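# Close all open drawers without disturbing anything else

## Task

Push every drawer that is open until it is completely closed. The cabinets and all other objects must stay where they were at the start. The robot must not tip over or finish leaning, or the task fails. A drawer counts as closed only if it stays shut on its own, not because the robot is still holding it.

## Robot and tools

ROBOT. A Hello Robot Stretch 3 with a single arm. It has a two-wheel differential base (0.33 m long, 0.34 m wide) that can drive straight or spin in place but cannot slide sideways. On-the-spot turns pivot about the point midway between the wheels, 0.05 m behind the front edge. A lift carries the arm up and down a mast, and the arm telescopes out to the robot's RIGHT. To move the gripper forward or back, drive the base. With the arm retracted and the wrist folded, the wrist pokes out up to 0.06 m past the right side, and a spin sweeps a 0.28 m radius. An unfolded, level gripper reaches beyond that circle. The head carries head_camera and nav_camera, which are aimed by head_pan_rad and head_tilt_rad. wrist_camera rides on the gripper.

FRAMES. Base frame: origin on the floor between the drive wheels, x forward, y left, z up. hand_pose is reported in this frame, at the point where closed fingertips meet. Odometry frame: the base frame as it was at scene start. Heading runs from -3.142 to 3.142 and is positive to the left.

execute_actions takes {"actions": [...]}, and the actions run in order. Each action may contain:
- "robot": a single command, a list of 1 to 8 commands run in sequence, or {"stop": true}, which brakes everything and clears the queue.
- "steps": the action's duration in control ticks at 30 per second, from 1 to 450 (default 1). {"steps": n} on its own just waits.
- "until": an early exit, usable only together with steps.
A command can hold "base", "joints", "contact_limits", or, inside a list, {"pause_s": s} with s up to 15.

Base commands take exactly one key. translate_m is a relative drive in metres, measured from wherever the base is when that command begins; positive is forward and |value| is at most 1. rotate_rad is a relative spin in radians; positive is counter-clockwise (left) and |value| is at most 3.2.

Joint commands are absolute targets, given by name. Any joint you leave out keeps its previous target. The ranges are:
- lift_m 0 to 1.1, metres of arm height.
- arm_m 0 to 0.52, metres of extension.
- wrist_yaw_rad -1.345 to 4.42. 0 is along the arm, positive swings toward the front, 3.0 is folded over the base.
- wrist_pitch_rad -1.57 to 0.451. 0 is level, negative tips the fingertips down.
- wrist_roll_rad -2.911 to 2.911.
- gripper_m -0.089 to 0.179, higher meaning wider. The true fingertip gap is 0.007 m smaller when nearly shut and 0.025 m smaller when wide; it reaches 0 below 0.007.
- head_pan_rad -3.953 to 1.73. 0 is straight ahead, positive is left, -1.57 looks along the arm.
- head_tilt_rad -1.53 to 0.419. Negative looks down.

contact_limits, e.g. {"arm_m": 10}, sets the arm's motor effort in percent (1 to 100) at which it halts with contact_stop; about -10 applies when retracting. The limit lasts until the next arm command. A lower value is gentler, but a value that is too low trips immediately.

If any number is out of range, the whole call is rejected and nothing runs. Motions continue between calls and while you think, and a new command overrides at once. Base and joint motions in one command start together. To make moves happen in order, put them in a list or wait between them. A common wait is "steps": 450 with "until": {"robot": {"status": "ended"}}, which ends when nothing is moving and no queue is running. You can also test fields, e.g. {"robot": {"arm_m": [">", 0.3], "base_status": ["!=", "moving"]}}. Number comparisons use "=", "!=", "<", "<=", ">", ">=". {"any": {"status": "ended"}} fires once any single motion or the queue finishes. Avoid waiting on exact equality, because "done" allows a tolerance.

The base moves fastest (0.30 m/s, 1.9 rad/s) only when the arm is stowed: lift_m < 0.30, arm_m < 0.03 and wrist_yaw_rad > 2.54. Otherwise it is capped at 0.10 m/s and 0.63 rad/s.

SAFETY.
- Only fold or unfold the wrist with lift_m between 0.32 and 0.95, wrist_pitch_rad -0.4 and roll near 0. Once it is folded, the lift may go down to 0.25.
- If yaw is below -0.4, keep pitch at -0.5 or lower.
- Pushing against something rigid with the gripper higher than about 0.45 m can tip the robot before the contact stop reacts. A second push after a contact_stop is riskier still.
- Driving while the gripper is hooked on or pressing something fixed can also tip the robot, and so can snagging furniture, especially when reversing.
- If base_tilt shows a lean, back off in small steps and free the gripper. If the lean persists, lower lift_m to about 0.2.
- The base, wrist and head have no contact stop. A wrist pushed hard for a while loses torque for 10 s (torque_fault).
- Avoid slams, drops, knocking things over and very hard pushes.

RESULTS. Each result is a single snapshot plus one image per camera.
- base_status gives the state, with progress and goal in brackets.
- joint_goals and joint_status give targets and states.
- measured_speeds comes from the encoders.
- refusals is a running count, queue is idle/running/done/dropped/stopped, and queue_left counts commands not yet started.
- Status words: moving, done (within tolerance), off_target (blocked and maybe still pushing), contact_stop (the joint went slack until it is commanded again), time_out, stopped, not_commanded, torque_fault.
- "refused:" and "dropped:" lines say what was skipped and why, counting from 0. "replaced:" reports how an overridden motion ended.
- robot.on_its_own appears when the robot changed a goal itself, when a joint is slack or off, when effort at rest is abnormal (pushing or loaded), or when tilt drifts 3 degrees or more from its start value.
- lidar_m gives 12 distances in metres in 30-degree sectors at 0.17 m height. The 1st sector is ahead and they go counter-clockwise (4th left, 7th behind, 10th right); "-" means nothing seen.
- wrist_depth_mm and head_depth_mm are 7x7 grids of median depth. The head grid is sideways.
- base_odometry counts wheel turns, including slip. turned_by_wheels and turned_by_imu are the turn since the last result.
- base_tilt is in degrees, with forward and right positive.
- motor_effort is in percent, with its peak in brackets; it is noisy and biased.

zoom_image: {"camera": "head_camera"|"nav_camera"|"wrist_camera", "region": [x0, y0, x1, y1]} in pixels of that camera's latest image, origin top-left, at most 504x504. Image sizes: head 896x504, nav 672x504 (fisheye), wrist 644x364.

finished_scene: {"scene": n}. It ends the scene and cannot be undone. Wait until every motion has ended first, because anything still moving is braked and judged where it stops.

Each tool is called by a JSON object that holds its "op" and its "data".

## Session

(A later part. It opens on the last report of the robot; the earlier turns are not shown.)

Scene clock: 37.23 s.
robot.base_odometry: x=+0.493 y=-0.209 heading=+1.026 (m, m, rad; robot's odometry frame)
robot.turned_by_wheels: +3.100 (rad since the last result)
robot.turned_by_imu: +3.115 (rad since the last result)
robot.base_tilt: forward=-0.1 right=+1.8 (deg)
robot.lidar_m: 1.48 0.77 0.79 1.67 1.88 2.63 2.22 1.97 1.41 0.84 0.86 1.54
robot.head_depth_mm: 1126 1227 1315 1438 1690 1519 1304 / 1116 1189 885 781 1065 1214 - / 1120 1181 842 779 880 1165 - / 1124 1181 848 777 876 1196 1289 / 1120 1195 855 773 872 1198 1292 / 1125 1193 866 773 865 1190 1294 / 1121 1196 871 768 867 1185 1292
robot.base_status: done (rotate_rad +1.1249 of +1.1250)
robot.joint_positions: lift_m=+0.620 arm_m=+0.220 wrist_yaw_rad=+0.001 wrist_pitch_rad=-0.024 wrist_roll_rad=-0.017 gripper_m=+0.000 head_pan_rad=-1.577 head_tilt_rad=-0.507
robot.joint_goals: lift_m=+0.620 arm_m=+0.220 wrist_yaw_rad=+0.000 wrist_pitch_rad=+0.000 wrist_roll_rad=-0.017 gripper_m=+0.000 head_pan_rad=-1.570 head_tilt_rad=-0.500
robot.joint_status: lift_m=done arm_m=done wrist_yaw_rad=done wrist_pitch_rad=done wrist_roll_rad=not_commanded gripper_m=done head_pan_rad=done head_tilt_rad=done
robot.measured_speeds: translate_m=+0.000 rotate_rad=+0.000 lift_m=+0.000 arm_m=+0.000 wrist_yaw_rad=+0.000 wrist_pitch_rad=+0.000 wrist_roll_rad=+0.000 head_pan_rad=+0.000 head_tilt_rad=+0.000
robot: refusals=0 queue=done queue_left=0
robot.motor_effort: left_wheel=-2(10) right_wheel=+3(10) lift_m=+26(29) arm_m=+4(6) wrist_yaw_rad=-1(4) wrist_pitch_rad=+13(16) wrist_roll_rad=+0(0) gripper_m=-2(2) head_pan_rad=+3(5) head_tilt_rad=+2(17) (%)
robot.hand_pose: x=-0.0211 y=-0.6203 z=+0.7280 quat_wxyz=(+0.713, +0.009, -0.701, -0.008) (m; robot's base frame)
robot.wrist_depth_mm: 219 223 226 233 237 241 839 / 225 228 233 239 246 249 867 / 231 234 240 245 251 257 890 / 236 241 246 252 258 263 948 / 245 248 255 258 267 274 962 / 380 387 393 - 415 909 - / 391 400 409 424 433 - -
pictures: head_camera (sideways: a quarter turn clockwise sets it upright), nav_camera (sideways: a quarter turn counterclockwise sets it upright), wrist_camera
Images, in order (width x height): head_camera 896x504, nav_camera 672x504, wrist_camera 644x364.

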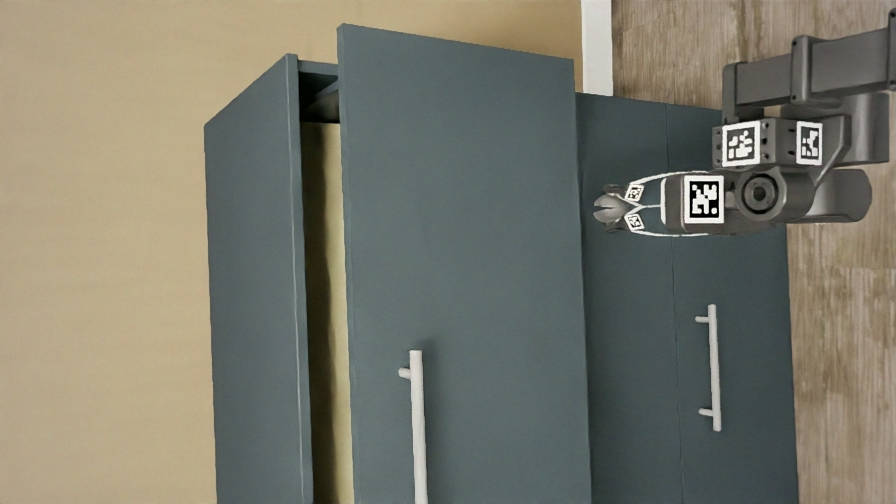

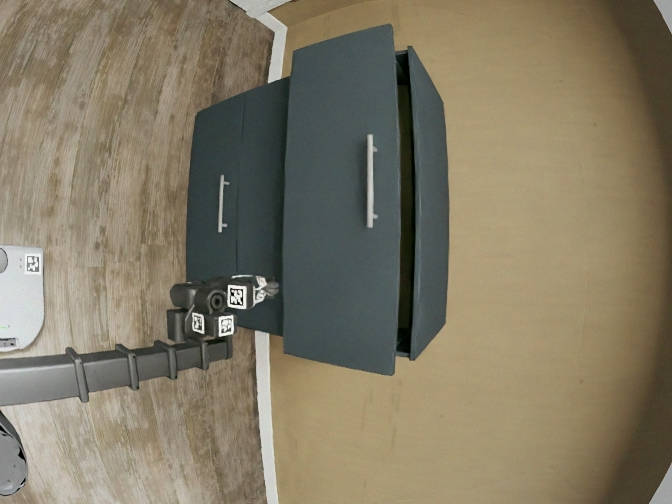

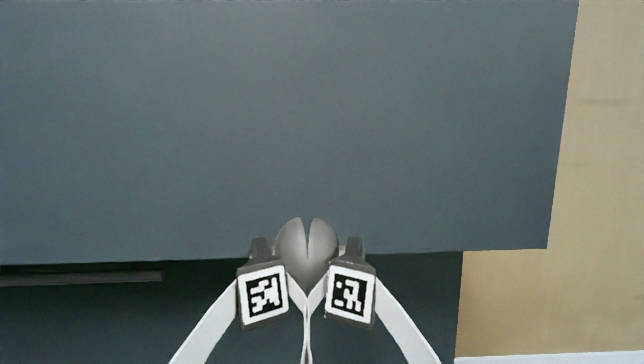

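{"op": "execute_actions", "data": {"actions": [{"robot": [{"joints": {"arm_m": 0.289}, "base": {"rotate_rad": 0.05}, "contact_limits": {"arm_m": 20}}, {"joints": {"arm_m": 0.395}, "contact_limits": {"arm_m": 20}}, {"joints": {"arm_m": 0.428}, "contact_limits": {"arm_m": 20}}], "steps": 300, "until": {"robot": {"status": "ended"}}}]}}

Scene clock: 42.37 s.
robot.base_odometry: x=+0.493 y=-0.209 heading=+1.075 (m, m, rad; robot's odometry frame)
robot.turned_by_wheels: +0.050 (rad since the last result)
robot.turned_by_imu: +0.049 (rad since the last result)
robot.base_tilt: forward=-0.1 right=+1.8 (deg)
robot.lidar_m: 1.48 0.77 0.84 1.70 1.91 2.67 2.23 1.87 0.88 0.84 0.87 1.52
robot.head_depth_mm: 1116 1211 867 1449 1672 1520 1295 / 1118 1177 844 928 1013 1223 1264 / 1123 1180 845 923 - 1223 1283 / 1128 1199 855 932 1050 1205 1289 / 1129 1206 859 931 1057 1207 1289 / 1136 1208 865 934 1055 1207 1300 / 1139 1217 868 936 1056 1214 1302
robot.base_status: done (rotate_rad +0.0498 of +0.0500)
robot.joint_positions: lift_m=+0.620 arm_m=+0.426 wrist_yaw_rad=+0.001 wrist_pitch_rad=-0.028 wrist_roll_rad=-0.017 gripper_m=+0.000 head_pan_rad=-1.577 head_tilt_rad=-0.506
robot.joint_goals: lift_m=+0.620 arm_m=+0.428 wrist_yaw_rad=+0.000 wrist_pitch_rad=+0.000 wrist_roll_rad=-0.017 gripper_m=+0.000 head_pan_rad=-1.570 head_tilt_rad=-0.500
robot.joint_status: lift_m=done arm_m=done wrist_yaw_rad=done wrist_pitch_rad=done wrist_roll_rad=not_commanded gripper_m=done head_pan_rad=done head_tilt_rad=done
robot.measured_speeds: translate_m=+0.000 rotate_rad=+0.000 lift_m=+0.000 arm_m=+0.000 wrist_yaw_rad=+0.000 wrist_pitch_rad=+0.000 wrist_roll_rad=+0.000 head_pan_rad=+0.000 head_tilt_rad=+0.000
robot: refusals=0 queue=done queue_left=0
robot.on_its_own: arm_m is at rest, and its effort (+19) is outside its rest range (-14 to +14)
robot.motor_effort: left_wheel=-4(6) right_wheel=+5(10) lift_m=+25(26) arm_m=+19(18) wrist_yaw_rad=+0(2) wrist_pitch_rad=+15(15) wrist_roll_rad=+0(0) gripper_m=-1(2) head_pan_rad=+3(3) head_tilt_rad=+2(2) (%)
robot.contact_limits: arm_m 20 (drawing in: default 23, maximum 38; extending or still: default 33, maximum 53)
robot.hand_pose: x=-0.0213 y=-0.8268 z=+0.7271 quat_wxyz=(+0.713, +0.011, -0.701, -0.010) (m; robot's base frame)
robot.wrist_depth_mm: 158 158 161 161 163 164 166 / 161 163 164 165 167 168 170 / 166 168 168 169 172 174 174 / 170 172 173 175 177 177 179 / 176 177 178 180 182 183 186 / 181 182 184 - 188 189 192 / 187 188 191 192 195 195 199
pictures: head_camera (sideways: a quarter turn clockwise sets it upright), nav_camera (sideways: a quarter turn counterclockwise sets it upright), wrist_camera
Images, in order (width x height): head_camera 896x504, nav_camera 672x504, wrist_camera 644x364.

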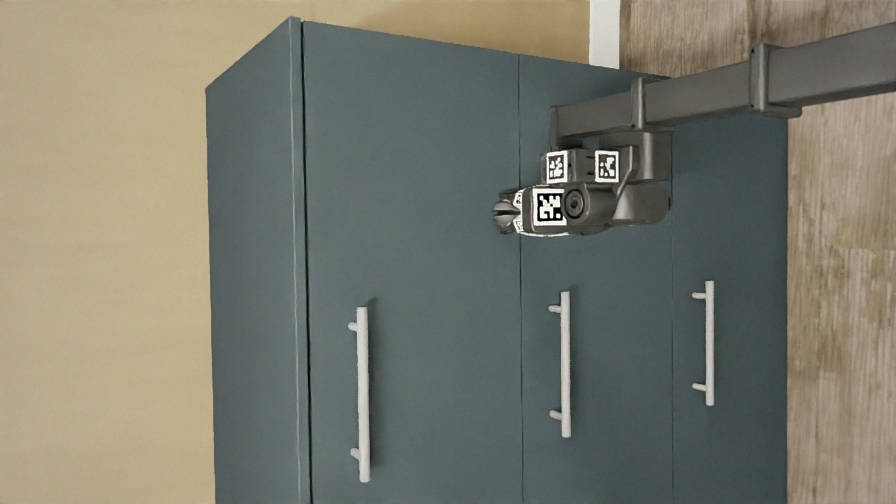

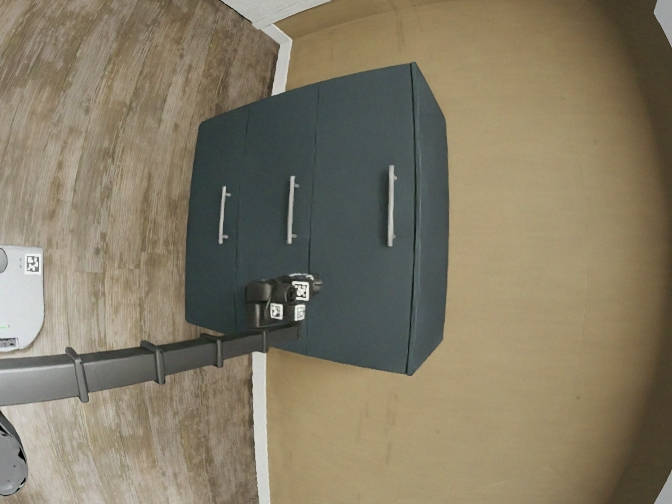

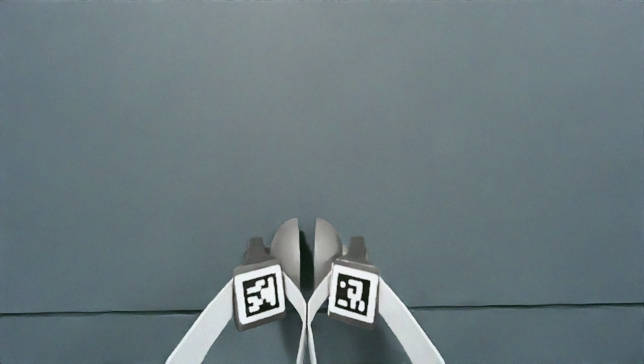

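{"op": "execute_actions", "data": {"actions": [{"robot": {"joints": {"arm_m": 0.0}}, "steps": 100, "until": {"robot": {"arm_m": ["<", 0.37]}}}, {"robot": {"joints": {"wrist_yaw_rad": 2.7, "wrist_pitch_rad": -0.4, "lift_m": 0.29, "head_pan_rad": -3.4, "head_tilt_rad": -0.7}, "base": {"rotate_rad": 0.333}}, "steps": 200, "until": {"robot": {"lift_m": ["<", 0.297], "arm_m": ["<", 0.027], "wrist_yaw_rad": [">", 2.56], "base_status": ["!=", "moving"]}}}, {"robot": {"base": {"translate_m": -1.0}}, "steps": 200, "until": {"robot": {"translate_m": ["<", -0.5]}}}, {"robot": {"base": {"translate_m": -1.0}}, "steps": 200, "until": {"robot": {"translate_m": ["<", -0.4]}}}, {"robot": {"base": {"translate_m": -0.898}}, "steps": 200, "until": {"robot": {"status": "ended"}}}]}}

Scene clock: 55.30 s.
robot.base_odometry: x=+0.201 y=-1.989 heading=+1.408 (m, m, rad; robot's odometry frame)
robot.turned_by_wheels: +0.333 (rad since the last result)
robot.turned_by_imu: +0.327 (rad since the last result)
robot.base_tilt: forward=-0.1 right=+1.8 (deg)
robot.lidar_m: 2.53 2.71 2.46 2.39 1.74 0.49 0.50 0.81 0.73 0.73 0.89 1.47
robot.head_depth_mm: 1337 1465 1610 1768 1564 1334 1169 / 1340 1364 1022 1087 1192 1030 1118 / 1355 1384 1028 1099 1179 1033 1137 / 1376 1471 1037 1124 1213 1048 1151 / 1387 1553 1788 1898 1578 1333 1182 / 1399 1587 1842 1909 1597 1368 1186 / 1427 1573 1666 1693 1567 1362 1193
robot.base_status: done (translate_m -0.8980 of -0.8980)
robot.joint_positions: lift_m=+0.290 arm_m=+0.000 wrist_yaw_rad=+2.698 wrist_pitch_rad=-0.415 wrist_roll_rad=-0.017 gripper_m=+0.000 head_pan_rad=-3.393 head_tilt_rad=-0.692
robot.joint_goals: lift_m=+0.290 arm_m=+0.000 wrist_yaw_rad=+2.700 wrist_pitch_rad=-0.400 wrist_roll_rad=-0.017 gripper_m=+0.000 head_pan_rad=-3.400 head_tilt_rad=-0.700
robot.joint_status: lift_m=done arm_m=done wrist_yaw_rad=done wrist_pitch_rad=done wrist_roll_rad=not_commanded gripper_m=done head_pan_rad=done head_tilt_rad=done
robot.measured_speeds: translate_m=+0.000 rotate_rad=+0.000 lift_m=+0.000 arm_m=+0.000 wrist_yaw_rad=+0.000 wrist_pitch_rad=+0.000 wrist_roll_rad=+0.000 head_pan_rad=+0.000 head_tilt_rad=+0.000
robot: refusals=0 queue=done queue_left=0
robot.motor_effort: left_wheel=-2(11) right_wheel=+2(10) lift_m=+15(26) arm_m=-2(20) wrist_yaw_rad=+0(2) wrist_pitch_rad=+8(15) wrist_roll_rad=+0(0) gripper_m=-2(2) head_pan_rad=-4(44) head_tilt_rad=-2(13) (%)
robot.hand_pose: x=+0.0752 y=+0.0578 z=+0.3038 quat_wxyz=(+0.295, +0.701, -0.007, +0.649) (m; robot's base frame)
robot.wrist_depth_mm: - - - - - - - / - - - - - - - / 986 - - - - - - / 754 777 752 750 792 804 790 / 620 620 629 653 629 626 634 / - 522 530 - 538 523 516 / - 467 - 451 454 453 461
pictures: head_camera (sideways: a quarter turn clockwise sets it upright), nav_camera (sideways: a quarter turn counterclockwise sets it upright), wrist_camera
Images, in order (width x height): head_camera 896x504, nav_camera 672x504, wrist_camera 644x364.

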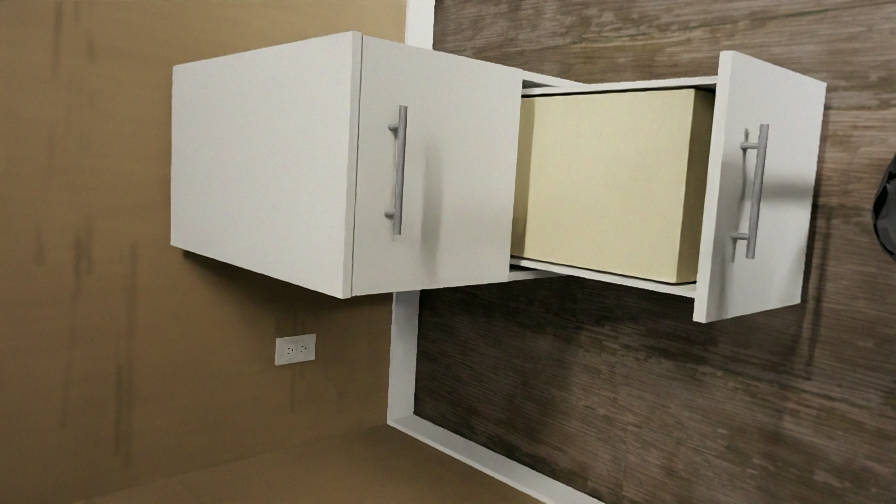

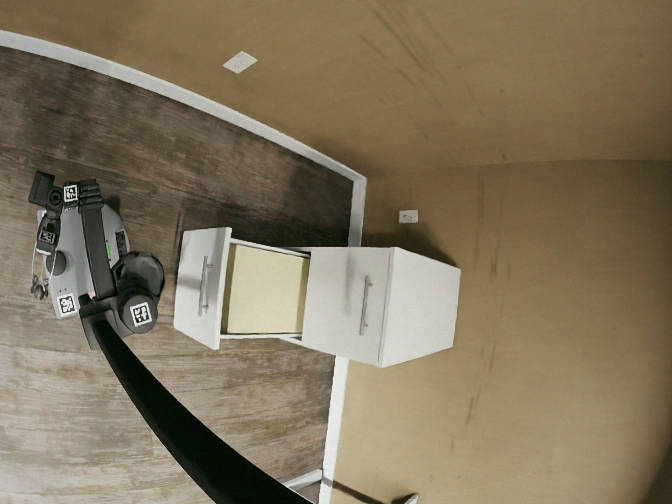

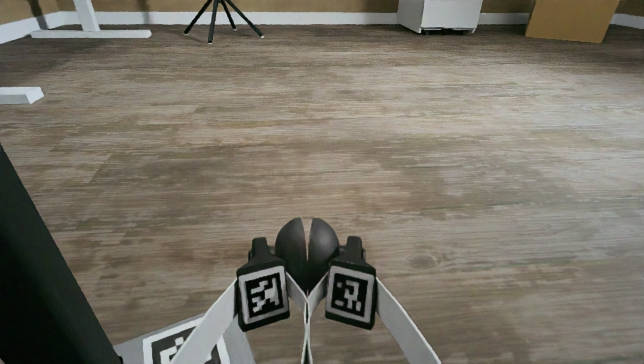

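{"op": "execute_actions", "data": {"actions": [{"robot": {"joints": {"lift_m": 0.31, "wrist_yaw_rad": 0.0, "head_pan_rad": -1.57, "head_tilt_rad": -0.9}, "base": {"rotate_rad": -1.93}}, "steps": 200, "until": {"robot": {"wrist_yaw_rad": ["<", 1.5]}}}, {"robot": {"joints": {"wrist_pitch_rad": 0.0, "lift_m": 0.237}}, "steps": 200, "until": {"robot": {"status": "ended"}}}]}}

Scene clock: 59.73 s.
robot.base_odometry: x=+0.201 y=-1.989 heading=-0.521 (m, m, rad; robot's odometry frame)
robot.turned_by_wheels: -1.930 (rad since the last result)
robot.turned_by_imu: -1.940 (rad since the last result)
robot.base_tilt: forward=-0.1 right=+1.8 (deg)
robot.lidar_m: 0.73 0.75 1.02 1.47 3.11 2.66 2.38 1.66 0.51 0.49 0.51 0.76
robot.head_depth_mm: 1459 1691 1804 1557 1368 1225 1105 / 1400 982 1704 1545 1312 1229 1142 / 1142 959 1099 1178 1079 1235 - / 1150 967 1099 1186 1102 1240 1137 / 1160 965 1099 1310 1116 1242 1124 / 1450 1689 1850 1598 1400 1247 1124 / 1455 1686 1843 1611 1406 1253 1129
robot.base_status: done (rotate_rad -1.9299 of -1.9300)
robot.joint_positions: lift_m=+0.237 arm_m=+0.000 wrist_yaw_rad=+0.001 wrist_pitch_rad=-0.025 wrist_roll_rad=-0.017 gripper_m=+0.000 head_pan_rad=-1.577 head_tilt_rad=-0.889
robot.joint_goals: lift_m=+0.237 arm_m=+0.000 wrist_yaw_rad=+0.000 wrist_pitch_rad=+0.000 wrist_roll_rad=-0.017 gripper_m=+0.000 head_pan_rad=-1.570 head_tilt_rad=-0.900
robot.joint_status: lift_m=done arm_m=done wrist_yaw_rad=done wrist_pitch_rad=done wrist_roll_rad=not_commanded gripper_m=done head_pan_rad=done head_tilt_rad=done
robot.measured_speeds: translate_m=+0.000 rotate_rad=+0.000 lift_m=+0.000 arm_m=+0.000 wrist_yaw_rad=+0.000 wrist_pitch_rad=+0.000 wrist_roll_rad=+0.000 head_pan_rad=+0.000 head_tilt_rad=+0.000
robot: refusals=0 queue=done queue_left=0
robot.motor_effort: left_wheel=+3(8) right_wheel=-4(11) lift_m=+15(28) arm_m=-2(2) wrist_yaw_rad=-1(4) wrist_pitch_rad=+13(13) wrist_roll_rad=+0(0) gripper_m=-2(1) head_pan_rad=+3(44) head_tilt_rad=-3(15) (%)
robot.hand_pose: x=-0.0212 y=-0.4008 z=+0.3456 quat_wxyz=(+0.713, +0.009, -0.701, -0.009) (m; robot's base frame)
robot.wrist_depth_mm: - - 574 571 - - - / - - 579 589 - - - / - - 606 610 - - - / 245 246 249 252 255 257 - / 252 251 255 255 259 266 - / 259 261 261 - 270 273 815 / 268 269 275 276 278 280 639
pictures: head_camera (sideways: a quarter turn clockwise sets it upright), nav_camera (sideways: a quarter turn counterclockwise sets it upright), wrist_camera
Images, in order (width x height): head_camera 896x504, nav_camera 672x504, wrist_camera 644x364.

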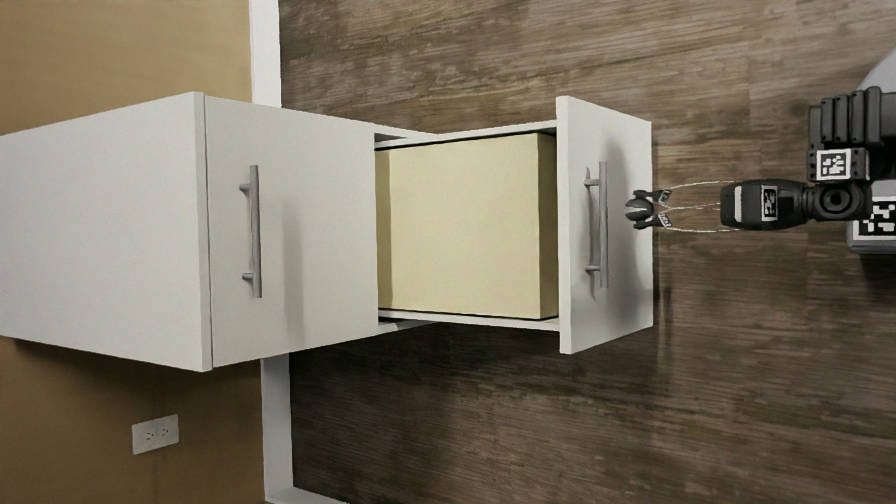

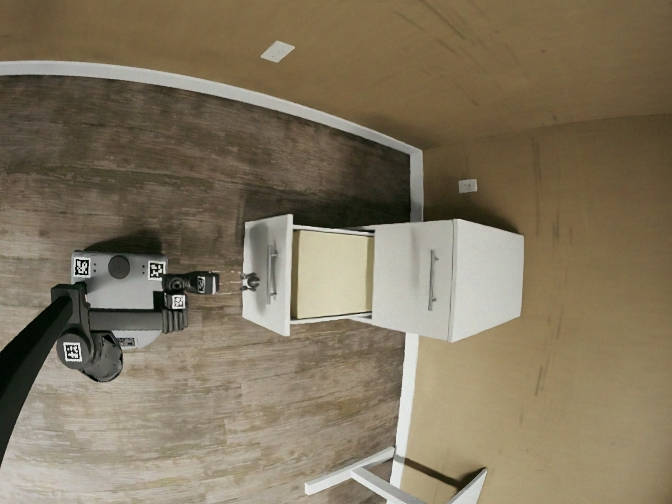

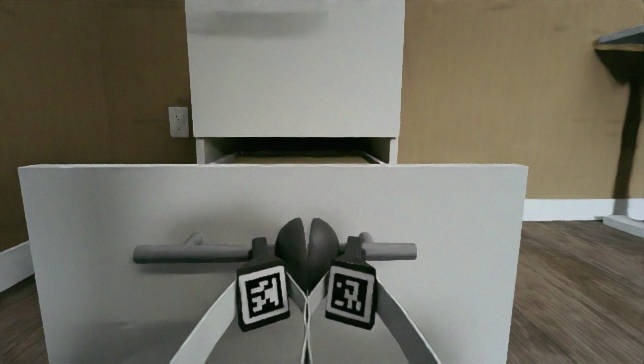

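{"op": "execute_actions", "data": {"actions": [{"robot": [{"joints": {"arm_m": 0.07, "lift_m": 0.246}}, {"joints": {"arm_m": 0.41}, "contact_limits": {"arm_m": 25}}, {"joints": {"arm_m": 0.446}, "contact_limits": {"arm_m": 20}}], "steps": 400, "until": {"robot": {"status": "ended"}}}]}}

Scene clock: 66.83 s.
robot.base_odometry: x=+0.201 y=-1.989 heading=-0.521 (m, m, rad; robot's odometry frame)
robot.turned_by_wheels: +0.000 (rad since the last result)
robot.turned_by_imu: -0.001 (rad since the last result)
robot.base_tilt: forward=+0.0 right=+1.9 (deg)
robot.lidar_m: 0.73 0.75 1.02 1.47 3.08 2.66 2.39 1.66 1.64 0.86 1.05 0.76
robot.head_depth_mm: 1451 1682 1795 1564 1368 1230 1107 / 1410 987 1709 1541 1383 1234 1122 / 1138 960 1097 1314 1361 1235 1143 / 1151 963 1099 1367 1385 1242 1131 / 1161 966 1097 1502 1394 1243 1126 / 1454 1693 1847 1606 1400 1255 1126 / 1452 1692 1853 1604 1402 1253 1127
robot.base_status: done (rotate_rad -1.9298 of -1.9300)
robot.joint_positions: lift_m=+0.246 arm_m=+0.446 wrist_yaw_rad=+0.006 wrist_pitch_rad=-0.021 wrist_roll_rad=-0.017 gripper_m=+0.000 head_pan_rad=-1.577 head_tilt_rad=-0.889
robot.joint_goals: lift_m=+0.246 arm_m=+0.446 wrist_yaw_rad=+0.000 wrist_pitch_rad=+0.000 wrist_roll_rad=-0.017 gripper_m=+0.000 head_pan_rad=-1.570 head_tilt_rad=-0.900
robot.joint_status: lift_m=done arm_m=done wrist_yaw_rad=done wrist_pitch_rad=done wrist_roll_rad=not_commanded gripper_m=done head_pan_rad=done head_tilt_rad=done
robot.measured_speeds: translate_m=+0.000 rotate_rad=+0.000 lift_m=+0.000 arm_m=+0.000 wrist_yaw_rad=+0.000 wrist_pitch_rad=+0.000 wrist_roll_rad=+0.000 head_pan_rad=+0.000 head_tilt_rad=+0.000
robot: refusals=0 queue=done queue_left=0
robot.motor_effort: left_wheel=+3(4) right_wheel=-6(7) lift_m=+26(28) arm_m=+4(17) wrist_yaw_rad=-4(4) wrist_pitch_rad=+11(14) wrist_roll_rad=+0(0) gripper_m=-2(2) head_pan_rad=+3(4) head_tilt_rad=-4(3) (%)
robot.contact_limits: arm_m 20 (drawing in: default 23, maximum 38; extending or still: default 33, maximum 53)
robot.hand_pose: x=-0.0199 y=-0.8463 z=+0.3548 quat_wxyz=(+0.713, +0.010, -0.701, -0.006) (m; robot's base frame)
robot.wrist_depth_mm: 162 163 165 166 167 169 170 / 166 168 168 170 171 172 175 / 171 172 174 175 178 178 181 / 176 176 177 178 181 182 185 / 178 178 180 180 184 186 188 / 183 183 185 - 189 190 760 / 187 157 193 158 158 197 591
pictures: head_camera (sideways: a quarter turn clockwise sets it upright), nav_camera (sideways: a quarter turn counterclockwise sets it upright), wrist_camera
Images, in order (width x height): head_camera 896x504, nav_camera 672x504, wrist_camera 644x364.

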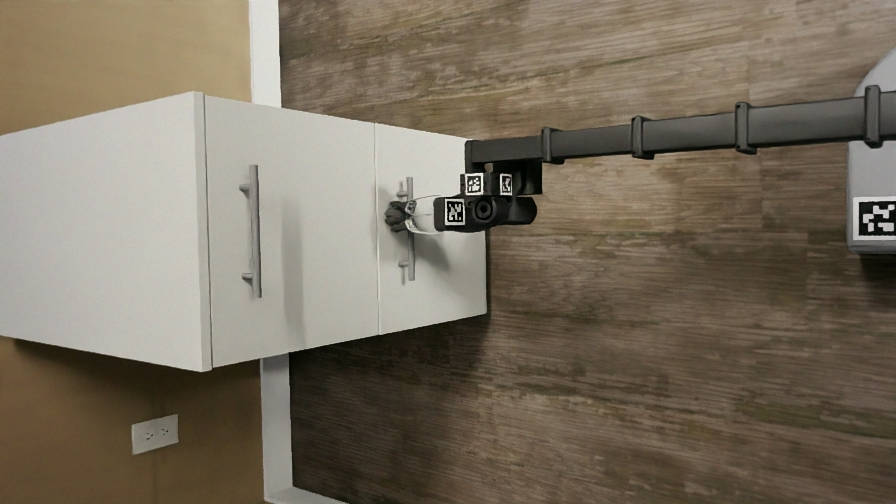

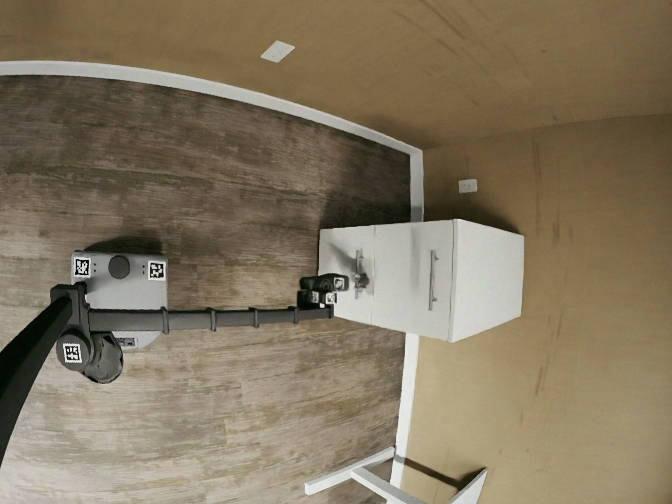

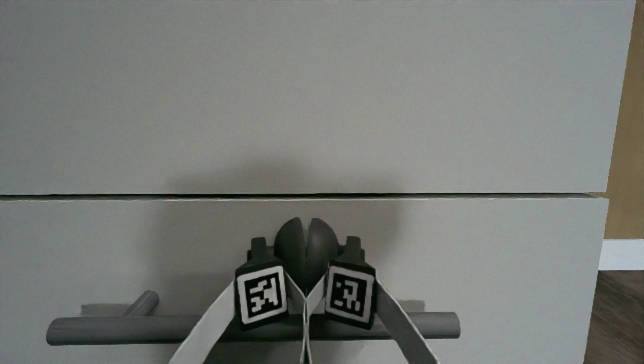

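About 3 mm left.

{"op": "execute_actions", "data": {"actions": [{"robot": {"joints": {"arm_m": 0.457, "head_pan_rad": 1.4, "head_tilt_rad": -0.35}, "contact_limits": {"arm_m": 20}}, "steps": 100, "until": {"robot": {"arm_m_status": ["!=", "moving"]}}}, {"robot": {"joints": {"arm_m": 0.40}}, "steps": 100, "until": {"robot": {"status": "ended"}}}]}}

Scene clock: 68.93 s.
robot.base_odometry: x=+0.201 y=-1.989 heading=-0.522 (m, m, rad; robot's odometry frame)
robot.turned_by_wheels: +0.000 (rad since the last result)
robot.turned_by_imu: +0.000 (rad since the last result)
robot.base_tilt: forward=-0.1 right=+1.8 (deg)
robot.lidar_m: 0.73 0.75 1.02 1.47 3.09 2.66 2.38 1.66 1.64 0.86 1.05 0.76
robot.head_depth_mm: 1434 1481 1498 1578 1629 1636 1415 / 1808 1890 1518 1611 1741 1743 1421 / 2472 2523 1479 1564 1694 1756 1420 / 2760 2893 1610 1601 1772 1750 1428 / 2698 2879 3042 3187 2315 1766 1433 / 2609 2820 2990 3103 2301 1768 1439 / 2622 2782 2965 3125 2293 1776 1437
robot.base_status: done (rotate_rad -1.9299 of -1.9300)
robot.joint_positions: lift_m=+0.246 arm_m=+0.400 wrist_yaw_rad=+0.002 wrist_pitch_rad=-0.023 wrist_roll_rad=-0.017 gripper_m=+0.000 head_pan_rad=+1.393 head_tilt_rad=-0.359
robot.joint_goals: lift_m=+0.246 arm_m=+0.400 wrist_yaw_rad=+0.000 wrist_pitch_rad=+0.000 wrist_roll_rad=-0.017 gripper_m=+0.000 head_pan_rad=+1.400 head_tilt_rad=-0.350
robot.joint_status: lift_m=done arm_m=done wrist_yaw_rad=done wrist_pitch_rad=done wrist_roll_rad=not_commanded gripper_m=done head_pan_rad=done head_tilt_rad=done
robot.measured_speeds: translate_m=+0.000 rotate_rad=+0.000 lift_m=+0.000 arm_m=+0.000 wrist_yaw_rad=+0.000 wrist_pitch_rad=+0.000 wrist_roll_rad=+0.000 head_pan_rad=+0.000 head_tilt_rad=+0.000
robot: refusals=0 queue=done queue_left=0
robot.motor_effort: left_wheel=+2(3) right_wheel=-4(7) lift_m=+25(26) arm_m=-2(19) wrist_yaw_rad=-2(4) wrist_pitch_rad=+12(15) wrist_roll_rad=+0(0) gripper_m=-2(3) head_pan_rad=+3(46) head_tilt_rad=+3(23) (%)
robot.hand_pose: x=-0.0210 y=-0.8009 z=+0.3546 quat_wxyz=(+0.713, +0.009, -0.701, -0.007) (m; robot's base frame)
robot.wrist_depth_mm: 202 205 208 208 210 211 874 / 208 211 212 215 215 217 922 / 212 215 217 220 221 224 952 / 221 222 225 225 230 231 977 / 226 229 230 232 235 239 - / 231 233 233 - 243 247 858 / 240 240 246 247 250 251 659
pictures: head_camera (sideways: a quarter turn clockwise sets it upright), nav_camera (sideways: a quarter turn counterclockwise sets it upright), wrist_camera
replaced: robot.arm_m: its motion had ended contact_stop
Images, in order (width x height): head_camera 896x504, nav_camera 672x504, wrist_camera 644x364.

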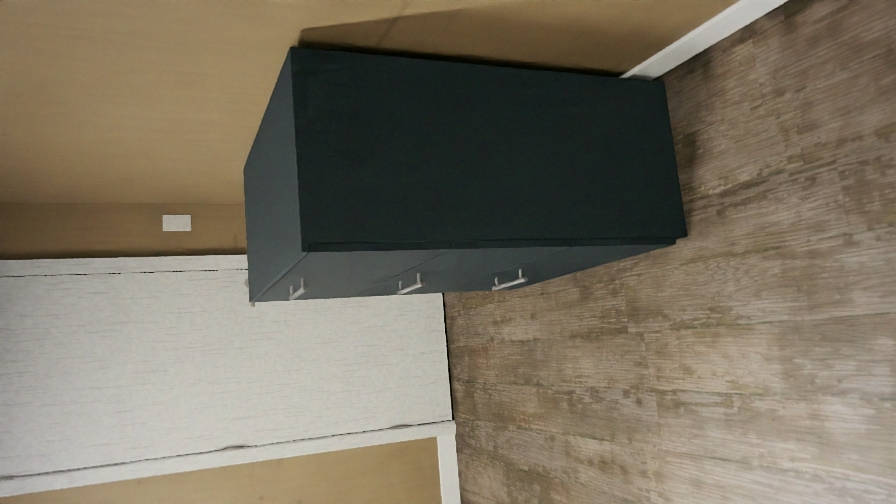

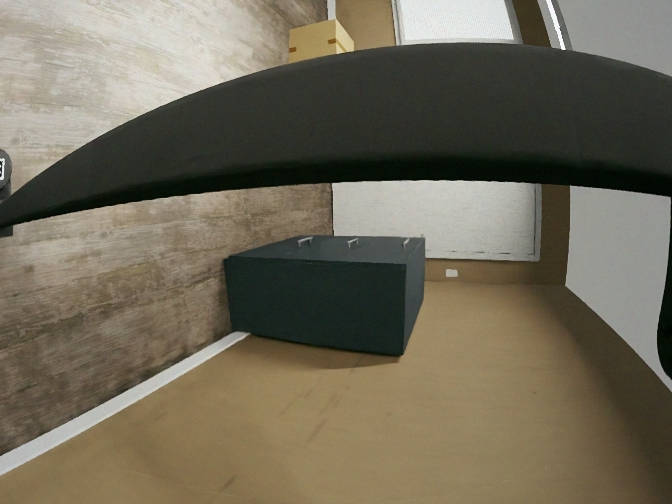

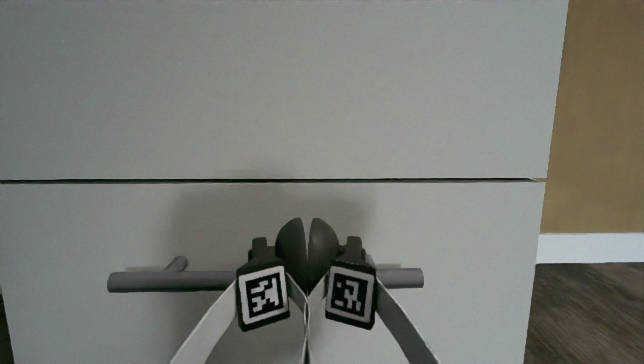

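{"op": "execute_actions", "data": {"actions": [{"robot": {"joints": {"head_pan_rad": -3.6}}, "steps": 100, "until": {"robot": {"status": "ended"}}}]}}

Scene clock: 71.83 s.
robot.base_odometry: x=+0.201 y=-1.989 heading=-0.522 (m, m, rad; robot's odometry frame)
robot.turned_by_wheels: +0.000 (rad since the last result)
robot.turned_by_imu: +0.000 (rad since the last result)
robot.base_tilt: forward=-0.1 right=+1.9 (deg)
robot.lidar_m: 0.73 0.75 1.02 1.48 3.10 2.67 2.38 1.66 1.64 0.87 1.05 0.76
robot.head_depth_mm: 3248 3465 3740 3027 2260 1747 1408 / 3113 3363 3573 3044 2259 1754 1412 / 2927 3147 3298 2920 2290 1760 1423 / 2847 3039 2949 2849 2290 1751 1431 / 2676 2888 3049 3091 2299 1763 1435 / 2647 2768 2974 3116 2299 1766 1432 / 2529 2674 2892 2953 2322 1768 1439
robot.base_status: done (rotate_rad -1.9299 of -1.9300)
robot.joint_positions: lift_m=+0.246 arm_m=+0.400 wrist_yaw_rad=+0.002 wrist_pitch_rad=-0.023 wrist_roll_rad=-0.017 gripper_m=+0.000 head_pan_rad=-3.593 head_tilt_rad=-0.359
robot.joint_goals: lift_m=+0.246 arm_m=+0.400 wrist_yaw_rad=+0.000 wrist_pitch_rad=+0.000 wrist_roll_rad=-0.017 gripper_m=+0.000 head_pan_rad=-3.600 head_tilt_rad=-0.350
robot.joint_status: lift_m=done arm_m=done wrist_yaw_rad=done wrist_pitch_rad=done wrist_roll_rad=not_commanded gripper_m=done head_pan_rad=done head_tilt_rad=done
robot.measured_speeds: translate_m=+0.000 rotate_rad=+0.000 lift_m=+0.000 arm_m=+0.000 wrist_yaw_rad=+0.000 wrist_pitch_rad=+0.000 wrist_roll_rad=+0.000 head_pan_rad=+0.000 head_tilt_rad=+0.000
robot: refusals=0 queue=done queue_left=0
robot.motor_effort: left_wheel=+2(2) right_wheel=-4(3) lift_m=+25(25) arm_m=-3(2) wrist_yaw_rad=-1(2) wrist_pitch_rad=+12(12) wrist_roll_rad=+0(0) gripper_m=-2(0) head_pan_rad=-4(45) head_tilt_rad=+3(3) (%)
robot.hand_pose: x=-0.0210 y=-0.8009 z=+0.3546 quat_wxyz=(+0.713, +0.009, -0.701, -0.007) (m; robot's base frame)
robot.wrist_depth_mm: 203 206 206 209 209 212 892 / 208 210 211 213 216 219 885 / 213 215 219 218 224 222 907 / 221 222 224 227 229 231 974 / 228 228 228 229 236 238 - / 231 231 234 - 239 244 849 / 240 241 246 248 249 253 655
pictures: head_camera (sideways: a quarter turn clockwise sets it upright), nav_camera (sideways: a quarter turn counterclockwise sets it upright), wrist_camera
Images, in order (width x height): head_camera 896x504, nav_camera 672x504, wrist_camera 644x364.

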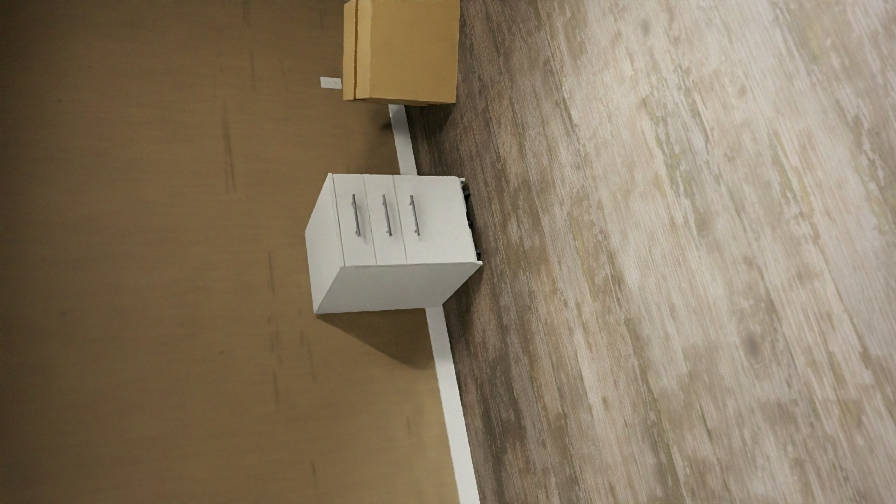

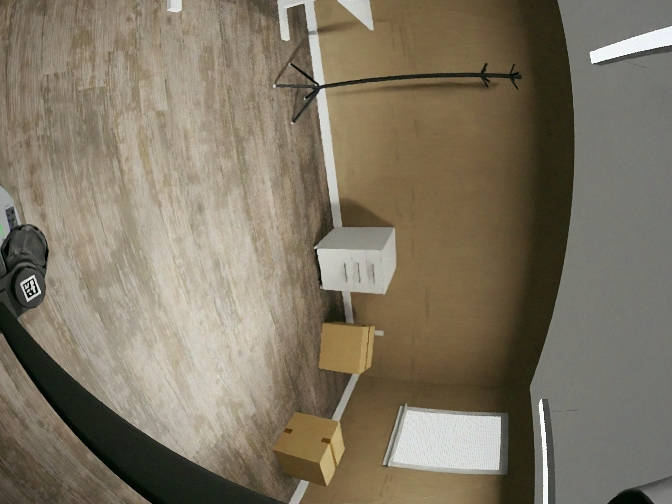

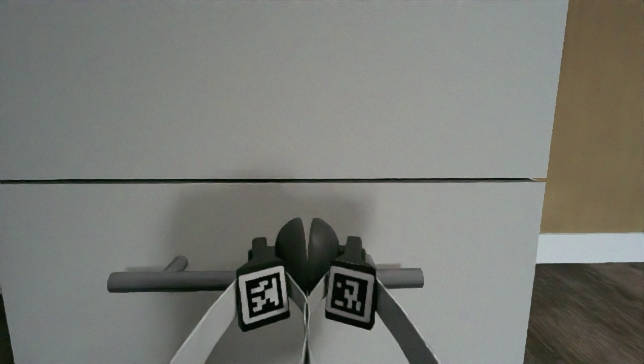

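{"op": "finished_scene", "data": {"scene": 2}}

The scene is finished: the task was done.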